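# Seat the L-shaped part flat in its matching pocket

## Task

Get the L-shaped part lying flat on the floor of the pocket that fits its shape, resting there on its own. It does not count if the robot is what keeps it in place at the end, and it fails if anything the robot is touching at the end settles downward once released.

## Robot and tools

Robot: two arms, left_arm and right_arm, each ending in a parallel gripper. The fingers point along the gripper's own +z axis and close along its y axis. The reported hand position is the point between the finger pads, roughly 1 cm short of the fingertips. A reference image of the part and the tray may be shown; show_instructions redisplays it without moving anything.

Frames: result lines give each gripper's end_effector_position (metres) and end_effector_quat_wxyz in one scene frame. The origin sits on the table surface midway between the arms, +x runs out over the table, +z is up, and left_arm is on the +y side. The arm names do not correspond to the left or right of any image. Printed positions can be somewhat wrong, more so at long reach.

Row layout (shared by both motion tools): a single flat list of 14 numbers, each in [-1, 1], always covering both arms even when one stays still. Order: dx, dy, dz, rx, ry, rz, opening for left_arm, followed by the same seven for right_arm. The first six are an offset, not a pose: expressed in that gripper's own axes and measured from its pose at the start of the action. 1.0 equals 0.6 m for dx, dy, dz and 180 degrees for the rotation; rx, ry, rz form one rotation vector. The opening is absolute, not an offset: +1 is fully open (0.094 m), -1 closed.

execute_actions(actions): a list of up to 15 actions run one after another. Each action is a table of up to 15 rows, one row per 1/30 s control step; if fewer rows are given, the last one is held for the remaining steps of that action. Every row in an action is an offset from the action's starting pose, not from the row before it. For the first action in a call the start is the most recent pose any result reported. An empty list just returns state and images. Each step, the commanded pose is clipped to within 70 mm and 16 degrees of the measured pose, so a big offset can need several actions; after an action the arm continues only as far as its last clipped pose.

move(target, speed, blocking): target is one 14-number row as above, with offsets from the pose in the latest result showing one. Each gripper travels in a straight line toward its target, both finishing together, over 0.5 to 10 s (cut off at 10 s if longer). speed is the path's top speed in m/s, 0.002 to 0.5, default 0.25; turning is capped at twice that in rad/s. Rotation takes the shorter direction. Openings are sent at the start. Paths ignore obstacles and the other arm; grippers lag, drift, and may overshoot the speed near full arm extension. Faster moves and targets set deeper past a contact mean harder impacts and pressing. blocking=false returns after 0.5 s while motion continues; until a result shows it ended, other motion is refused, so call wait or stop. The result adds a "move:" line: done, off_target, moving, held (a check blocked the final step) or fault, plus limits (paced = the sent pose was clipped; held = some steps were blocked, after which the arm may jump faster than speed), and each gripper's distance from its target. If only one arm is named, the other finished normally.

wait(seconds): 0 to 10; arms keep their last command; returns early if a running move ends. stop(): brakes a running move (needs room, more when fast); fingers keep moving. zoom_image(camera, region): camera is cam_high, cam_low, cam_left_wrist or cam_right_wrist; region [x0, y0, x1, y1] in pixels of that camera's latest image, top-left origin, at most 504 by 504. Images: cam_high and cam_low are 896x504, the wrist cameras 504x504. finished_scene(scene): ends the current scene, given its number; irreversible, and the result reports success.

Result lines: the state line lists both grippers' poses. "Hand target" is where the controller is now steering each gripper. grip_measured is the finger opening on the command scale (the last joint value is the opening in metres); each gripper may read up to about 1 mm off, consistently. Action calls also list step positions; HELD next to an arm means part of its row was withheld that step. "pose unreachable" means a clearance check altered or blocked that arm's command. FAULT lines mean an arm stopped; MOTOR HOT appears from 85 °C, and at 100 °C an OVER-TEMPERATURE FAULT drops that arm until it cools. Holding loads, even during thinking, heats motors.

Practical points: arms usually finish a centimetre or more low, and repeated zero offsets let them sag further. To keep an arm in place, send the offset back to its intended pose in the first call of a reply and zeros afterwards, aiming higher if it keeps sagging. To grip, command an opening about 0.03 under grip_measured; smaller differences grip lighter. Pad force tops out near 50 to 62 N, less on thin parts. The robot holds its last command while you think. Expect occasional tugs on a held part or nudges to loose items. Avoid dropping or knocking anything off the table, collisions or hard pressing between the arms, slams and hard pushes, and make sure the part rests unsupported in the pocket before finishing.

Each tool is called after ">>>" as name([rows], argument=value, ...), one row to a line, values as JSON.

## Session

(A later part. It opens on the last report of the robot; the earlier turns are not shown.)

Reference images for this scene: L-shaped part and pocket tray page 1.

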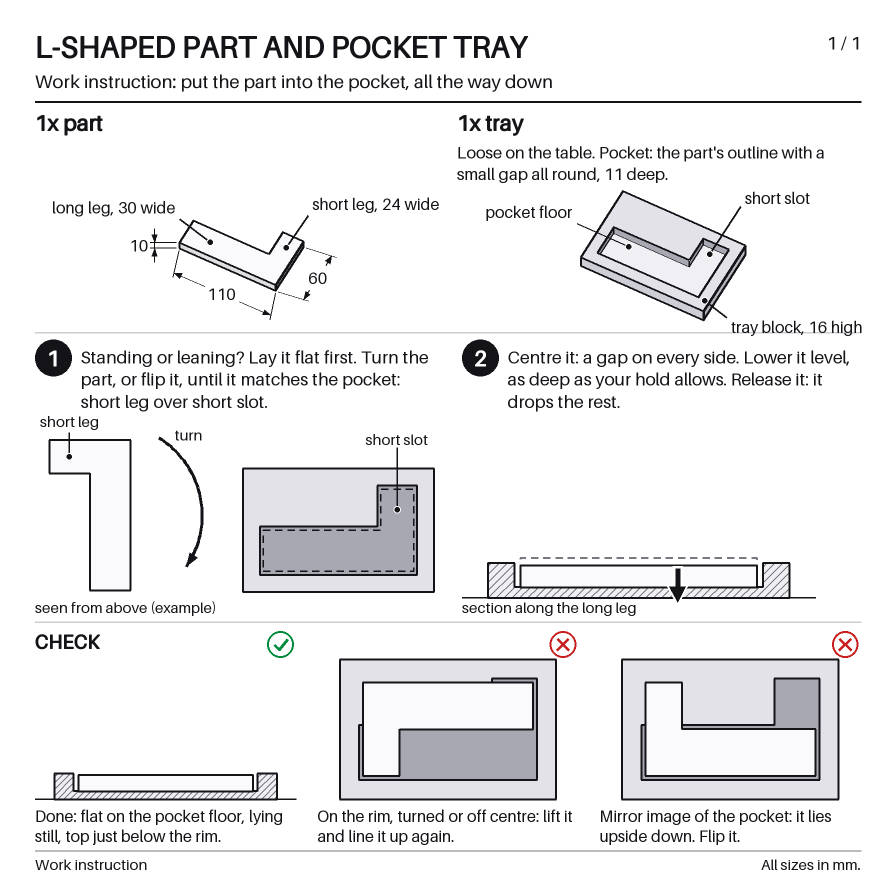

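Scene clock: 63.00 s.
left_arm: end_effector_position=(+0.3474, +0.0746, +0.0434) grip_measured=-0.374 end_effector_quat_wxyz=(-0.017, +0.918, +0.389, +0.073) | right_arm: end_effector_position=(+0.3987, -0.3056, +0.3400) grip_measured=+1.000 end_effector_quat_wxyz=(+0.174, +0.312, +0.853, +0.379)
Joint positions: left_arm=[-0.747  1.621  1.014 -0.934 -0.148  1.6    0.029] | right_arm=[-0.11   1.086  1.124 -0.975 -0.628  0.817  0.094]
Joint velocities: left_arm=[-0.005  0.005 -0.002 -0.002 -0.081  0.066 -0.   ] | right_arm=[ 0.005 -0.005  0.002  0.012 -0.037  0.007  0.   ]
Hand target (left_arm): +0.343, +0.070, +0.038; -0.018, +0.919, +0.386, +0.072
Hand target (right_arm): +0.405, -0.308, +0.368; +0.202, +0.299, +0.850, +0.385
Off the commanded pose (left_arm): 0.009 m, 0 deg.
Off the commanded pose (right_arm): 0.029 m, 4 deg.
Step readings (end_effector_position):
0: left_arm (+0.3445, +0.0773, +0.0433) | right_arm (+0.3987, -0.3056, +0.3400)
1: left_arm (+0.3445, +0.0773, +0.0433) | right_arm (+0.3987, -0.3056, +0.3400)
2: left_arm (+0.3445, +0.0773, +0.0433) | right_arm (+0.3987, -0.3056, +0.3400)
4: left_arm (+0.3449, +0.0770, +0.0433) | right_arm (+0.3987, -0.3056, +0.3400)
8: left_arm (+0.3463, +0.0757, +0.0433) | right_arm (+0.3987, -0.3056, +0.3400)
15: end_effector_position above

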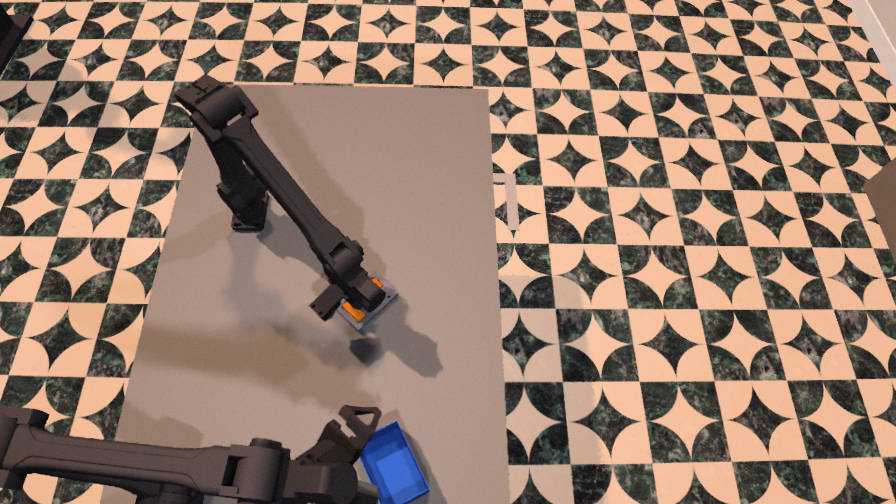

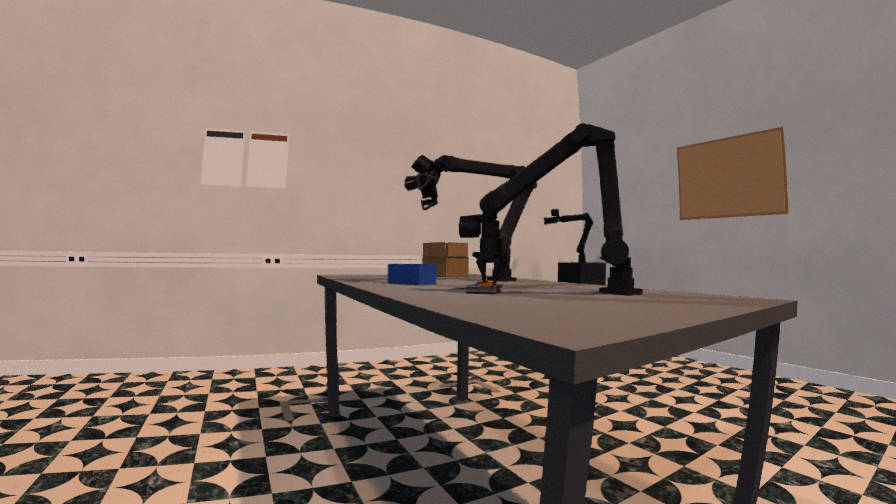

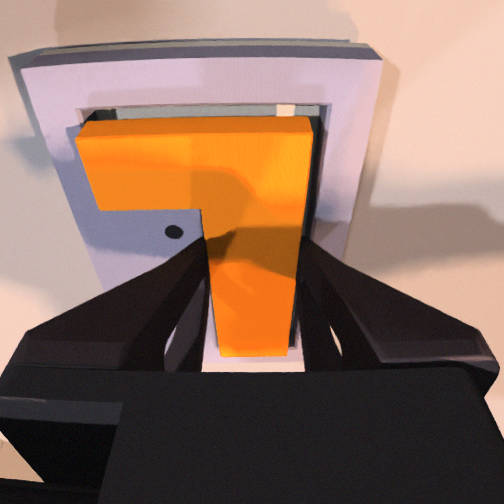

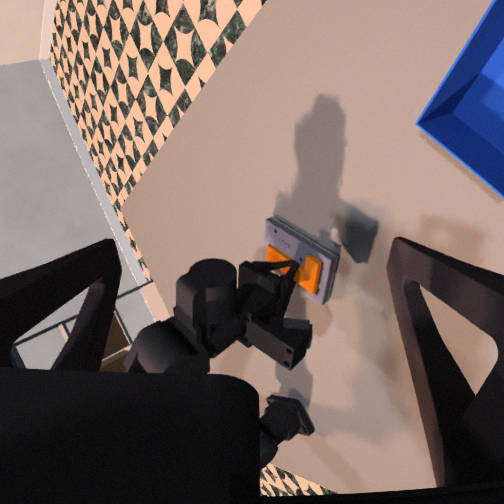

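>>> execute_actions([
  [[-0.0118,0.0002,0.0085,0.0009,-0.0008,0.002,-0.408,-0.0145,0.038,-0.026,-0.011,-0.011,-0.013,1.0],[-0.0118,-0.0002,0.0087,0.001,-0.0008,0.002,-0.408,-0.0145,0.038,-0.026,-0.011,-0.011,-0.013,1.0],[-0.0119,-0.0006,0.009,0.0012,-0.0008,0.0021,-0.408,-0.0145,0.038,-0.026,-0.011,-0.011,-0.013,1.0],[-0.0119,-0.001,0.0093,0.0014,-0.0008,0.0021,-0.408,-0.0145,0.038,-0.026,-0.011,-0.011,-0.013,1.0],[-0.012,-0.0015,0.0096,0.0016,-0.0008,0.0021,-0.408,-0.0145,0.038,-0.026,-0.011,-0.011,-0.013,1.0],[-0.012,-0.0019,0.0099,0.0018,-0.0008,0.0021,-0.408,-0.0145,0.038,-0.026,-0.011,-0.011,-0.013,1.0],[-0.0121,-0.0023,0.0102,0.002,-0.0008,0.0022,-0.408,-0.0145,0.038,-0.026,-0.011,-0.011,-0.013,1.0],[-0.0121,-0.0027,0.0104,0.0021,-0.0008,0.0022,-0.408,-0.0145,0.038,-0.026,-0.011,-0.011,-0.013,1.0],[-0.0122,-0.0031,0.0107,0.0023,-0.0008,0.0022,-0.408,-0.0145,0.038,-0.026,-0.011,-0.011,-0.013,1.0]],
])

Scene clock: 67.37 s.
left_arm: end_effector_position=(+0.3472, +0.0749, +0.0430) grip_measured=-0.374 end_effector_quat_wxyz=(-0.017, +0.918, +0.389, +0.073) | right_arm: end_effector_position=(+0.3987, -0.3056, +0.3400) grip_measured=+1.000 end_effector_quat_wxyz=(+0.174, +0.312, +0.853, +0.379)
Joint positions: left_arm=[-0.747  1.621  1.013 -0.933 -0.148  1.599  0.029] | right_arm=[-0.11   1.086  1.124 -0.975 -0.628  0.817  0.094]
Joint velocities: left_arm=[-0.005  0.005 -0.012  0.007  0.007  0.037 -0.   ] | right_arm=[-0.005  0.005  0.007  0.012  0.007  0.051  0.   ]
Hand target (left_arm): +0.342, +0.071, +0.036; -0.020, +0.919, +0.386, +0.070
Hand target (right_arm): +0.405, -0.308, +0.368; +0.202, +0.299, +0.850, +0.385
Off the commanded pose (left_arm): 0.010 m, 1 deg.
Off the commanded pose (right_arm): 0.029 m, 4 deg.
Step readings (end_effector_position):
0: left_arm (+0.3474, +0.0746, +0.0434) | right_arm (+0.3987, -0.3056, +0.3400)
1: left_arm (+0.3474, +0.0746, +0.0434) | right_arm (+0.3987, -0.3056, +0.3400)
2: left_arm (+0.3474, +0.0746, +0.0434) | right_arm (+0.3987, -0.3056, +0.3400)
4: left_arm (+0.3474, +0.0746, +0.0434) | right_arm (+0.3987, -0.3056, +0.3400)
8: left_arm (+0.3472, +0.0749, +0.0430) | right_arm (+0.3987, -0.3056, +0.3400)
15: end_effector_position above

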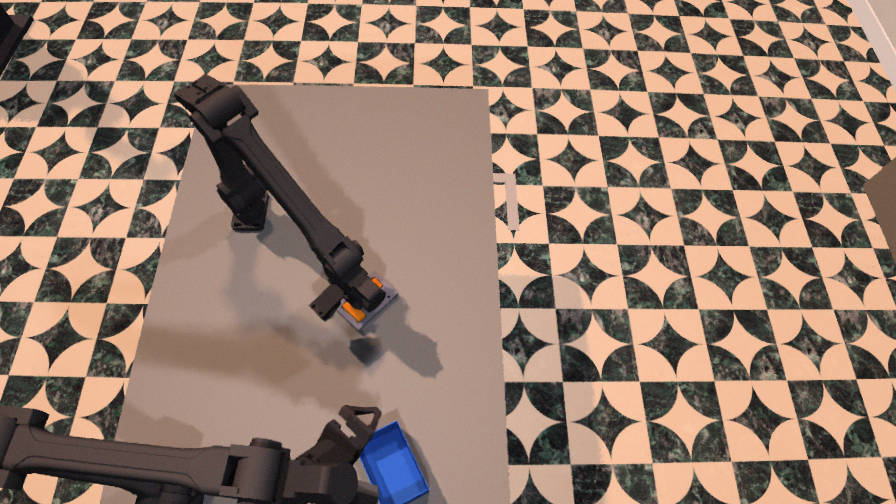

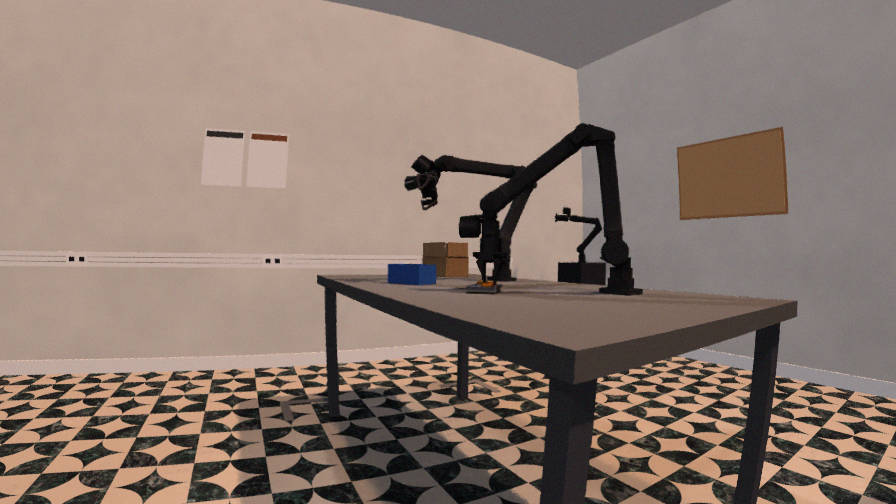

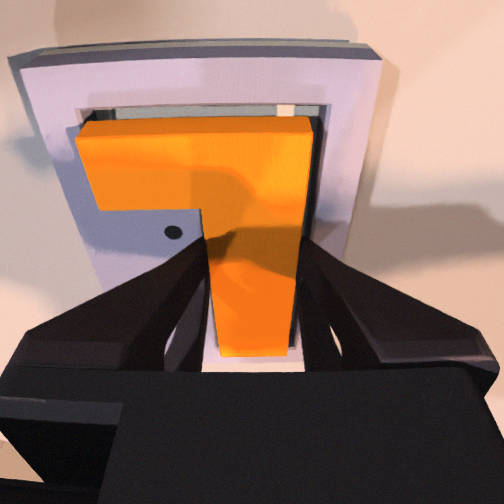

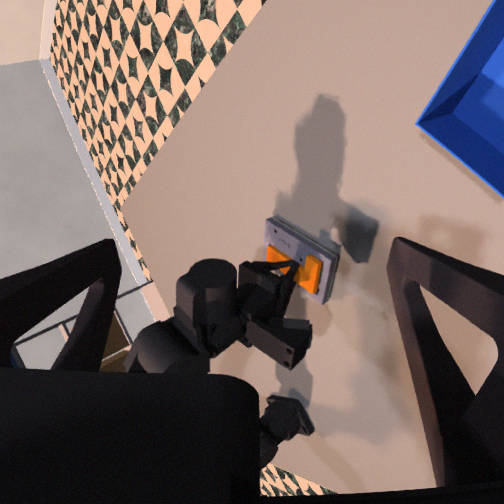

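>>> execute_actions([
  [[-0.006,-0.0015,0.005,0.001,-0.0004,0.001,-0.408,-0.0145,0.038,-0.026,-0.011,-0.011,-0.013,1.0],[-0.002,0,0,0,0,0,-0.408,-0.0145,0.038,-0.026,-0.011,-0.011,-0.013,1.0],[0,0,-0.003,0,0,0,-0.408,-0.0145,0.038,-0.026,-0.011,-0.011,-0.013,1.0],[0,0,-0.003,0,0,0,-0.408,-0.0145,0.038,-0.026,-0.011,-0.011,-0.013,1.0],[0,0,-0.003,0,0,0,-0.38,-0.0145,0.038,-0.026,-0.011,-0.011,-0.013,1.0],[0,0,-0.003,0,0,0,-0.35,-0.0145,0.038,-0.026,-0.011,-0.011,-0.013,1.0],[0,0,-0.003,0,0,0,-0.32,-0.0145,0.038,-0.026,-0.011,-0.011,-0.013,1.0],[0,0,-0.003,0,0,0,-0.29,-0.0145,0.038,-0.026,-0.011,-0.011,-0.013,1.0],[0,0,-0.003,0,0,0,-0.26,-0.0145,0.038,-0.026,-0.011,-0.011,-0.013,1.0],[0,0,-0.003,0,0,0,-0.24,-0.0145,0.038,-0.026,-0.011,-0.011,-0.013,1.0]],
])

Scene clock: 68.67 s.
left_arm: end_effector_position=(+0.3472, +0.0749, +0.0430) grip_measured=-0.242 end_effector_quat_wxyz=(-0.017, +0.918, +0.389, +0.073) | right_arm: end_effector_position=(+0.3987, -0.3056, +0.3400) grip_measured=+1.000 end_effector_quat_wxyz=(+0.174, +0.312, +0.853, +0.379)
Joint positions: left_arm=[-0.747  1.621  1.013 -0.933 -0.148  1.599  0.036] | right_arm=[-0.11   1.086  1.124 -0.975 -0.628  0.817  0.094]
Joint velocities: left_arm=[-0.005 -0.015  0.002 -0.027 -0.022  0.007 -0.   ] | right_arm=[-0.005 -0.015 -0.002 -0.002  0.022 -0.051  0.   ]
Hand target (left_arm): +0.347, +0.075, +0.045; -0.017, +0.918, +0.389, +0.073
Hand target (right_arm): +0.405, -0.308, +0.368; +0.202, +0.299, +0.850, +0.385
Off the commanded pose (left_arm): 0.002 m, 0 deg.
Off the commanded pose (right_arm): 0.029 m, 4 deg.
Step readings (end_effector_position):
0: left_arm (+0.3472, +0.0749, +0.0430) | right_arm (+0.3987, -0.3056, +0.3400)
1: left_arm (+0.3472, +0.0749, +0.0430) | right_arm (+0.3987, -0.3056, +0.3400)
2: left_arm (+0.3472, +0.0749, +0.0430) | right_arm (+0.3987, -0.3056, +0.3400)
4: left_arm (+0.3472, +0.0749, +0.0430) | right_arm (+0.3987, -0.3056, +0.3400)
8: left_arm (+0.3472, +0.0749, +0.0430) | right_arm (+0.3987, -0.3056, +0.3400)
15: end_effector_position above

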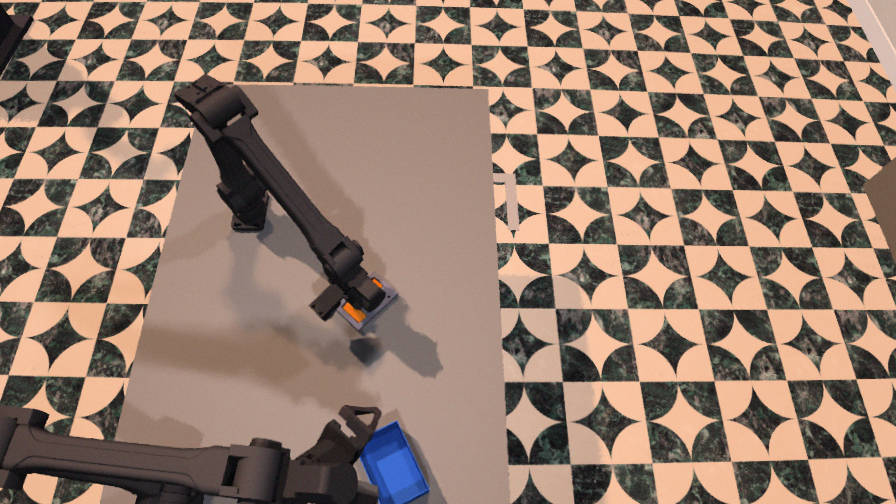

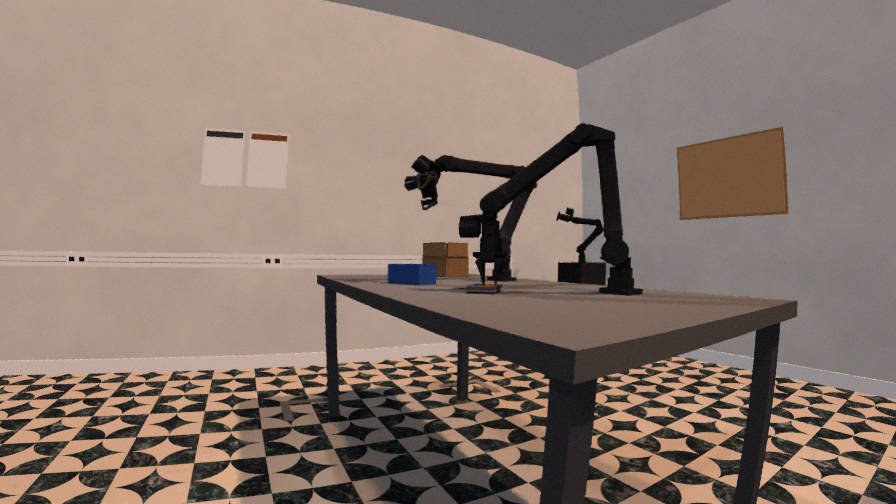

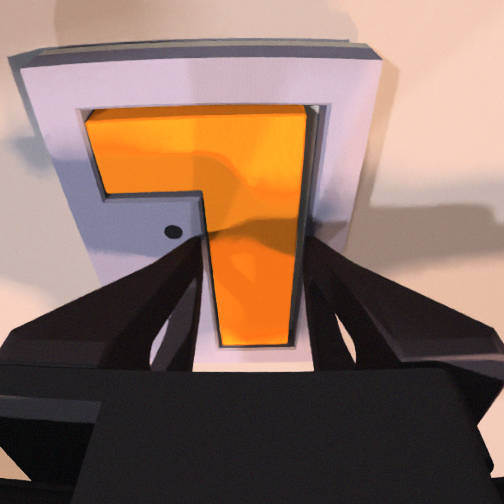

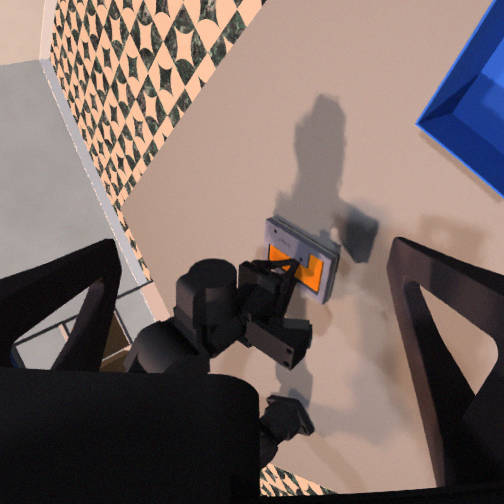

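The part has dropped into the pocket. Lifting away to verify.

>>> move(target=[0.012,0,-0.08,0,0,0,-0.24,-0.0145,0.038,-0.026,-0.011,-0.011,-0.013,1.0], speed=0.12)

>>> zoom_image(camera="cam_low", region=[455, 250, 515, 300])

Scene clock: 69.77 s.
left_arm: end_effector_position=(+0.3336, +0.0873, +0.0743) grip_measured=-0.242 end_effector_quat_wxyz=(-0.036, +0.919, +0.388, +0.065) | right_arm: end_effector_position=(+0.3987, -0.3056, +0.3400) grip_measured=+1.000 end_effector_quat_wxyz=(+0.174, +0.312, +0.853, +0.379)
Joint positions: left_arm=[-0.747  1.555  1.028 -1.057 -0.148  1.599  0.036] | right_arm=[-0.11   1.086  1.124 -0.975 -0.628  0.817  0.094]
Joint velocities: left_arm=[-0.005 -0.005 -0.012  0.007 -0.022  0.037 -0.   ] | right_arm=[-0.005 -0.015 -0.007  0.002  0.022 -0.066  0.   ]
Hand target (left_arm): +0.347, +0.076, +0.092; -0.017, +0.918, +0.389, +0.073
Hand target (right_arm): +0.405, -0.308, +0.368; +0.202, +0.299, +0.850, +0.385
Off the commanded pose (left_arm): 0.024 m, 2 deg.
Off the commanded pose (right_arm): 0.029 m, 4 deg.
move: off_target (left_arm, right_arm)

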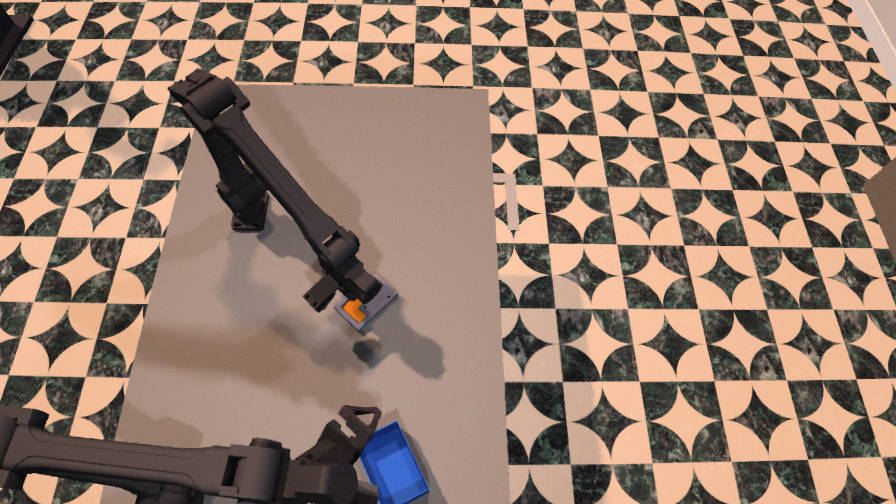

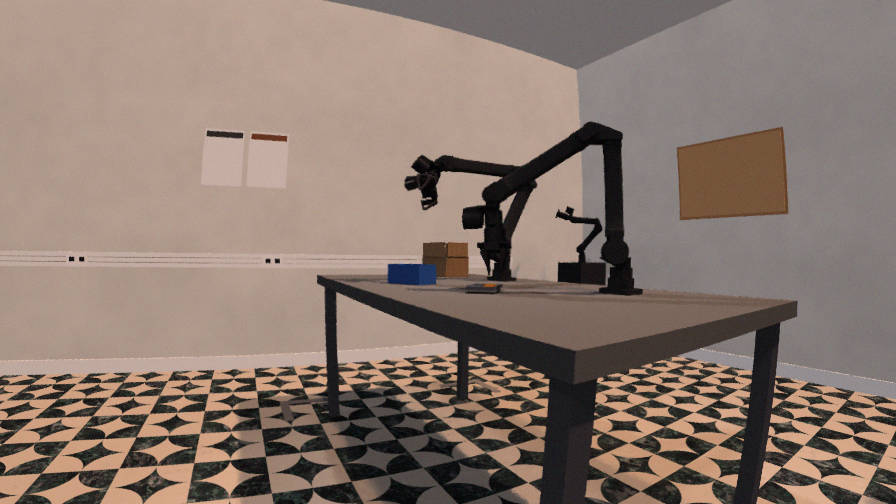

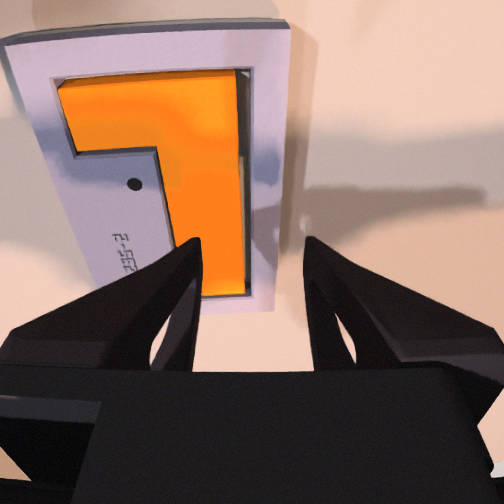

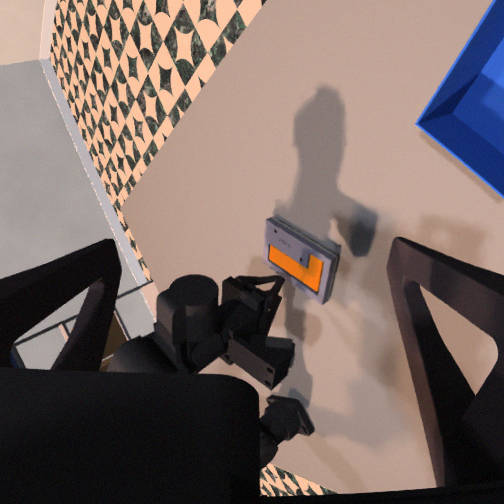

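Region (455, 250, 515, 300) of cam_low's 896x504 image, scaled by 8.400, with more detail than that image has.

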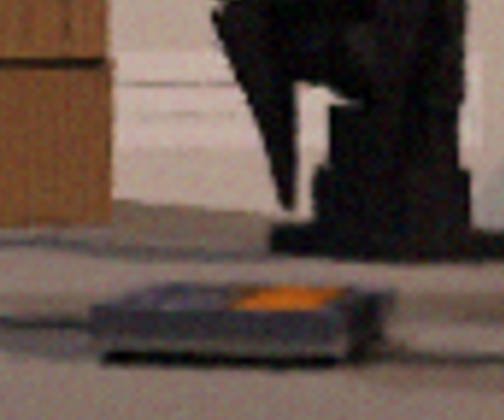

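>>> zoom_image(camera="cam_left_wrist", region=[30, 50, 290, 320])

>>> zoom_image(camera="cam_left_wrist", region=[40, 65, 120, 170])

>>> zoom_image(camera="cam_right_wrist", region=[250, 205, 350, 315])

Region (30, 50, 290, 320) of cam_left_wrist's 504x504 image, scaled by 1.867, with more detail than that image has; it fills the left 485 columns of this view, and the rest is white.

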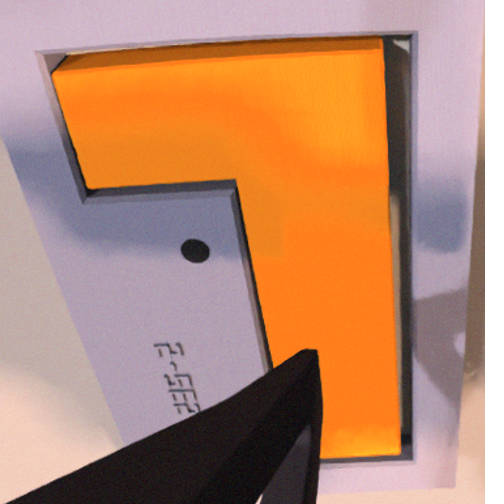

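Region (40, 65, 120, 170) of cam_left_wrist's 504x504 image, scaled by 4.800, with more detail than that image has; it fills the left 384 columns of this view, and the rest is white.

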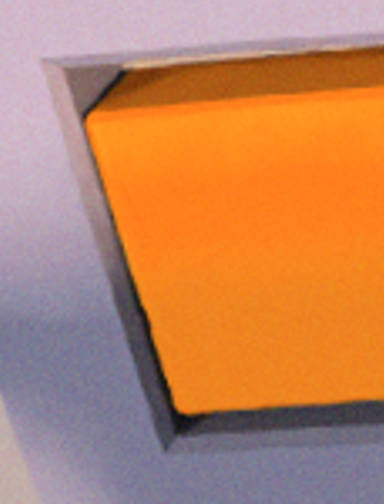

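Region (250, 205, 350, 315) of cam_right_wrist's 504x504 image, scaled by 4.582, with more detail than that image has; it fills the left 458 columns of this view, and the rest is white.

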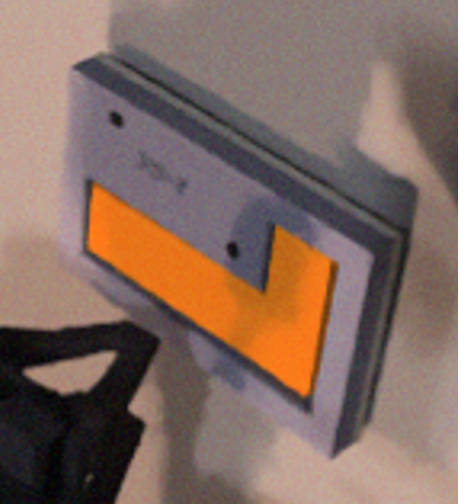

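The part sits flat inside the pocket, below the chamfered rim on all sides, and the gripper is clear.

>>> finished_scene(scene=2)

The scene is finished: the task was done.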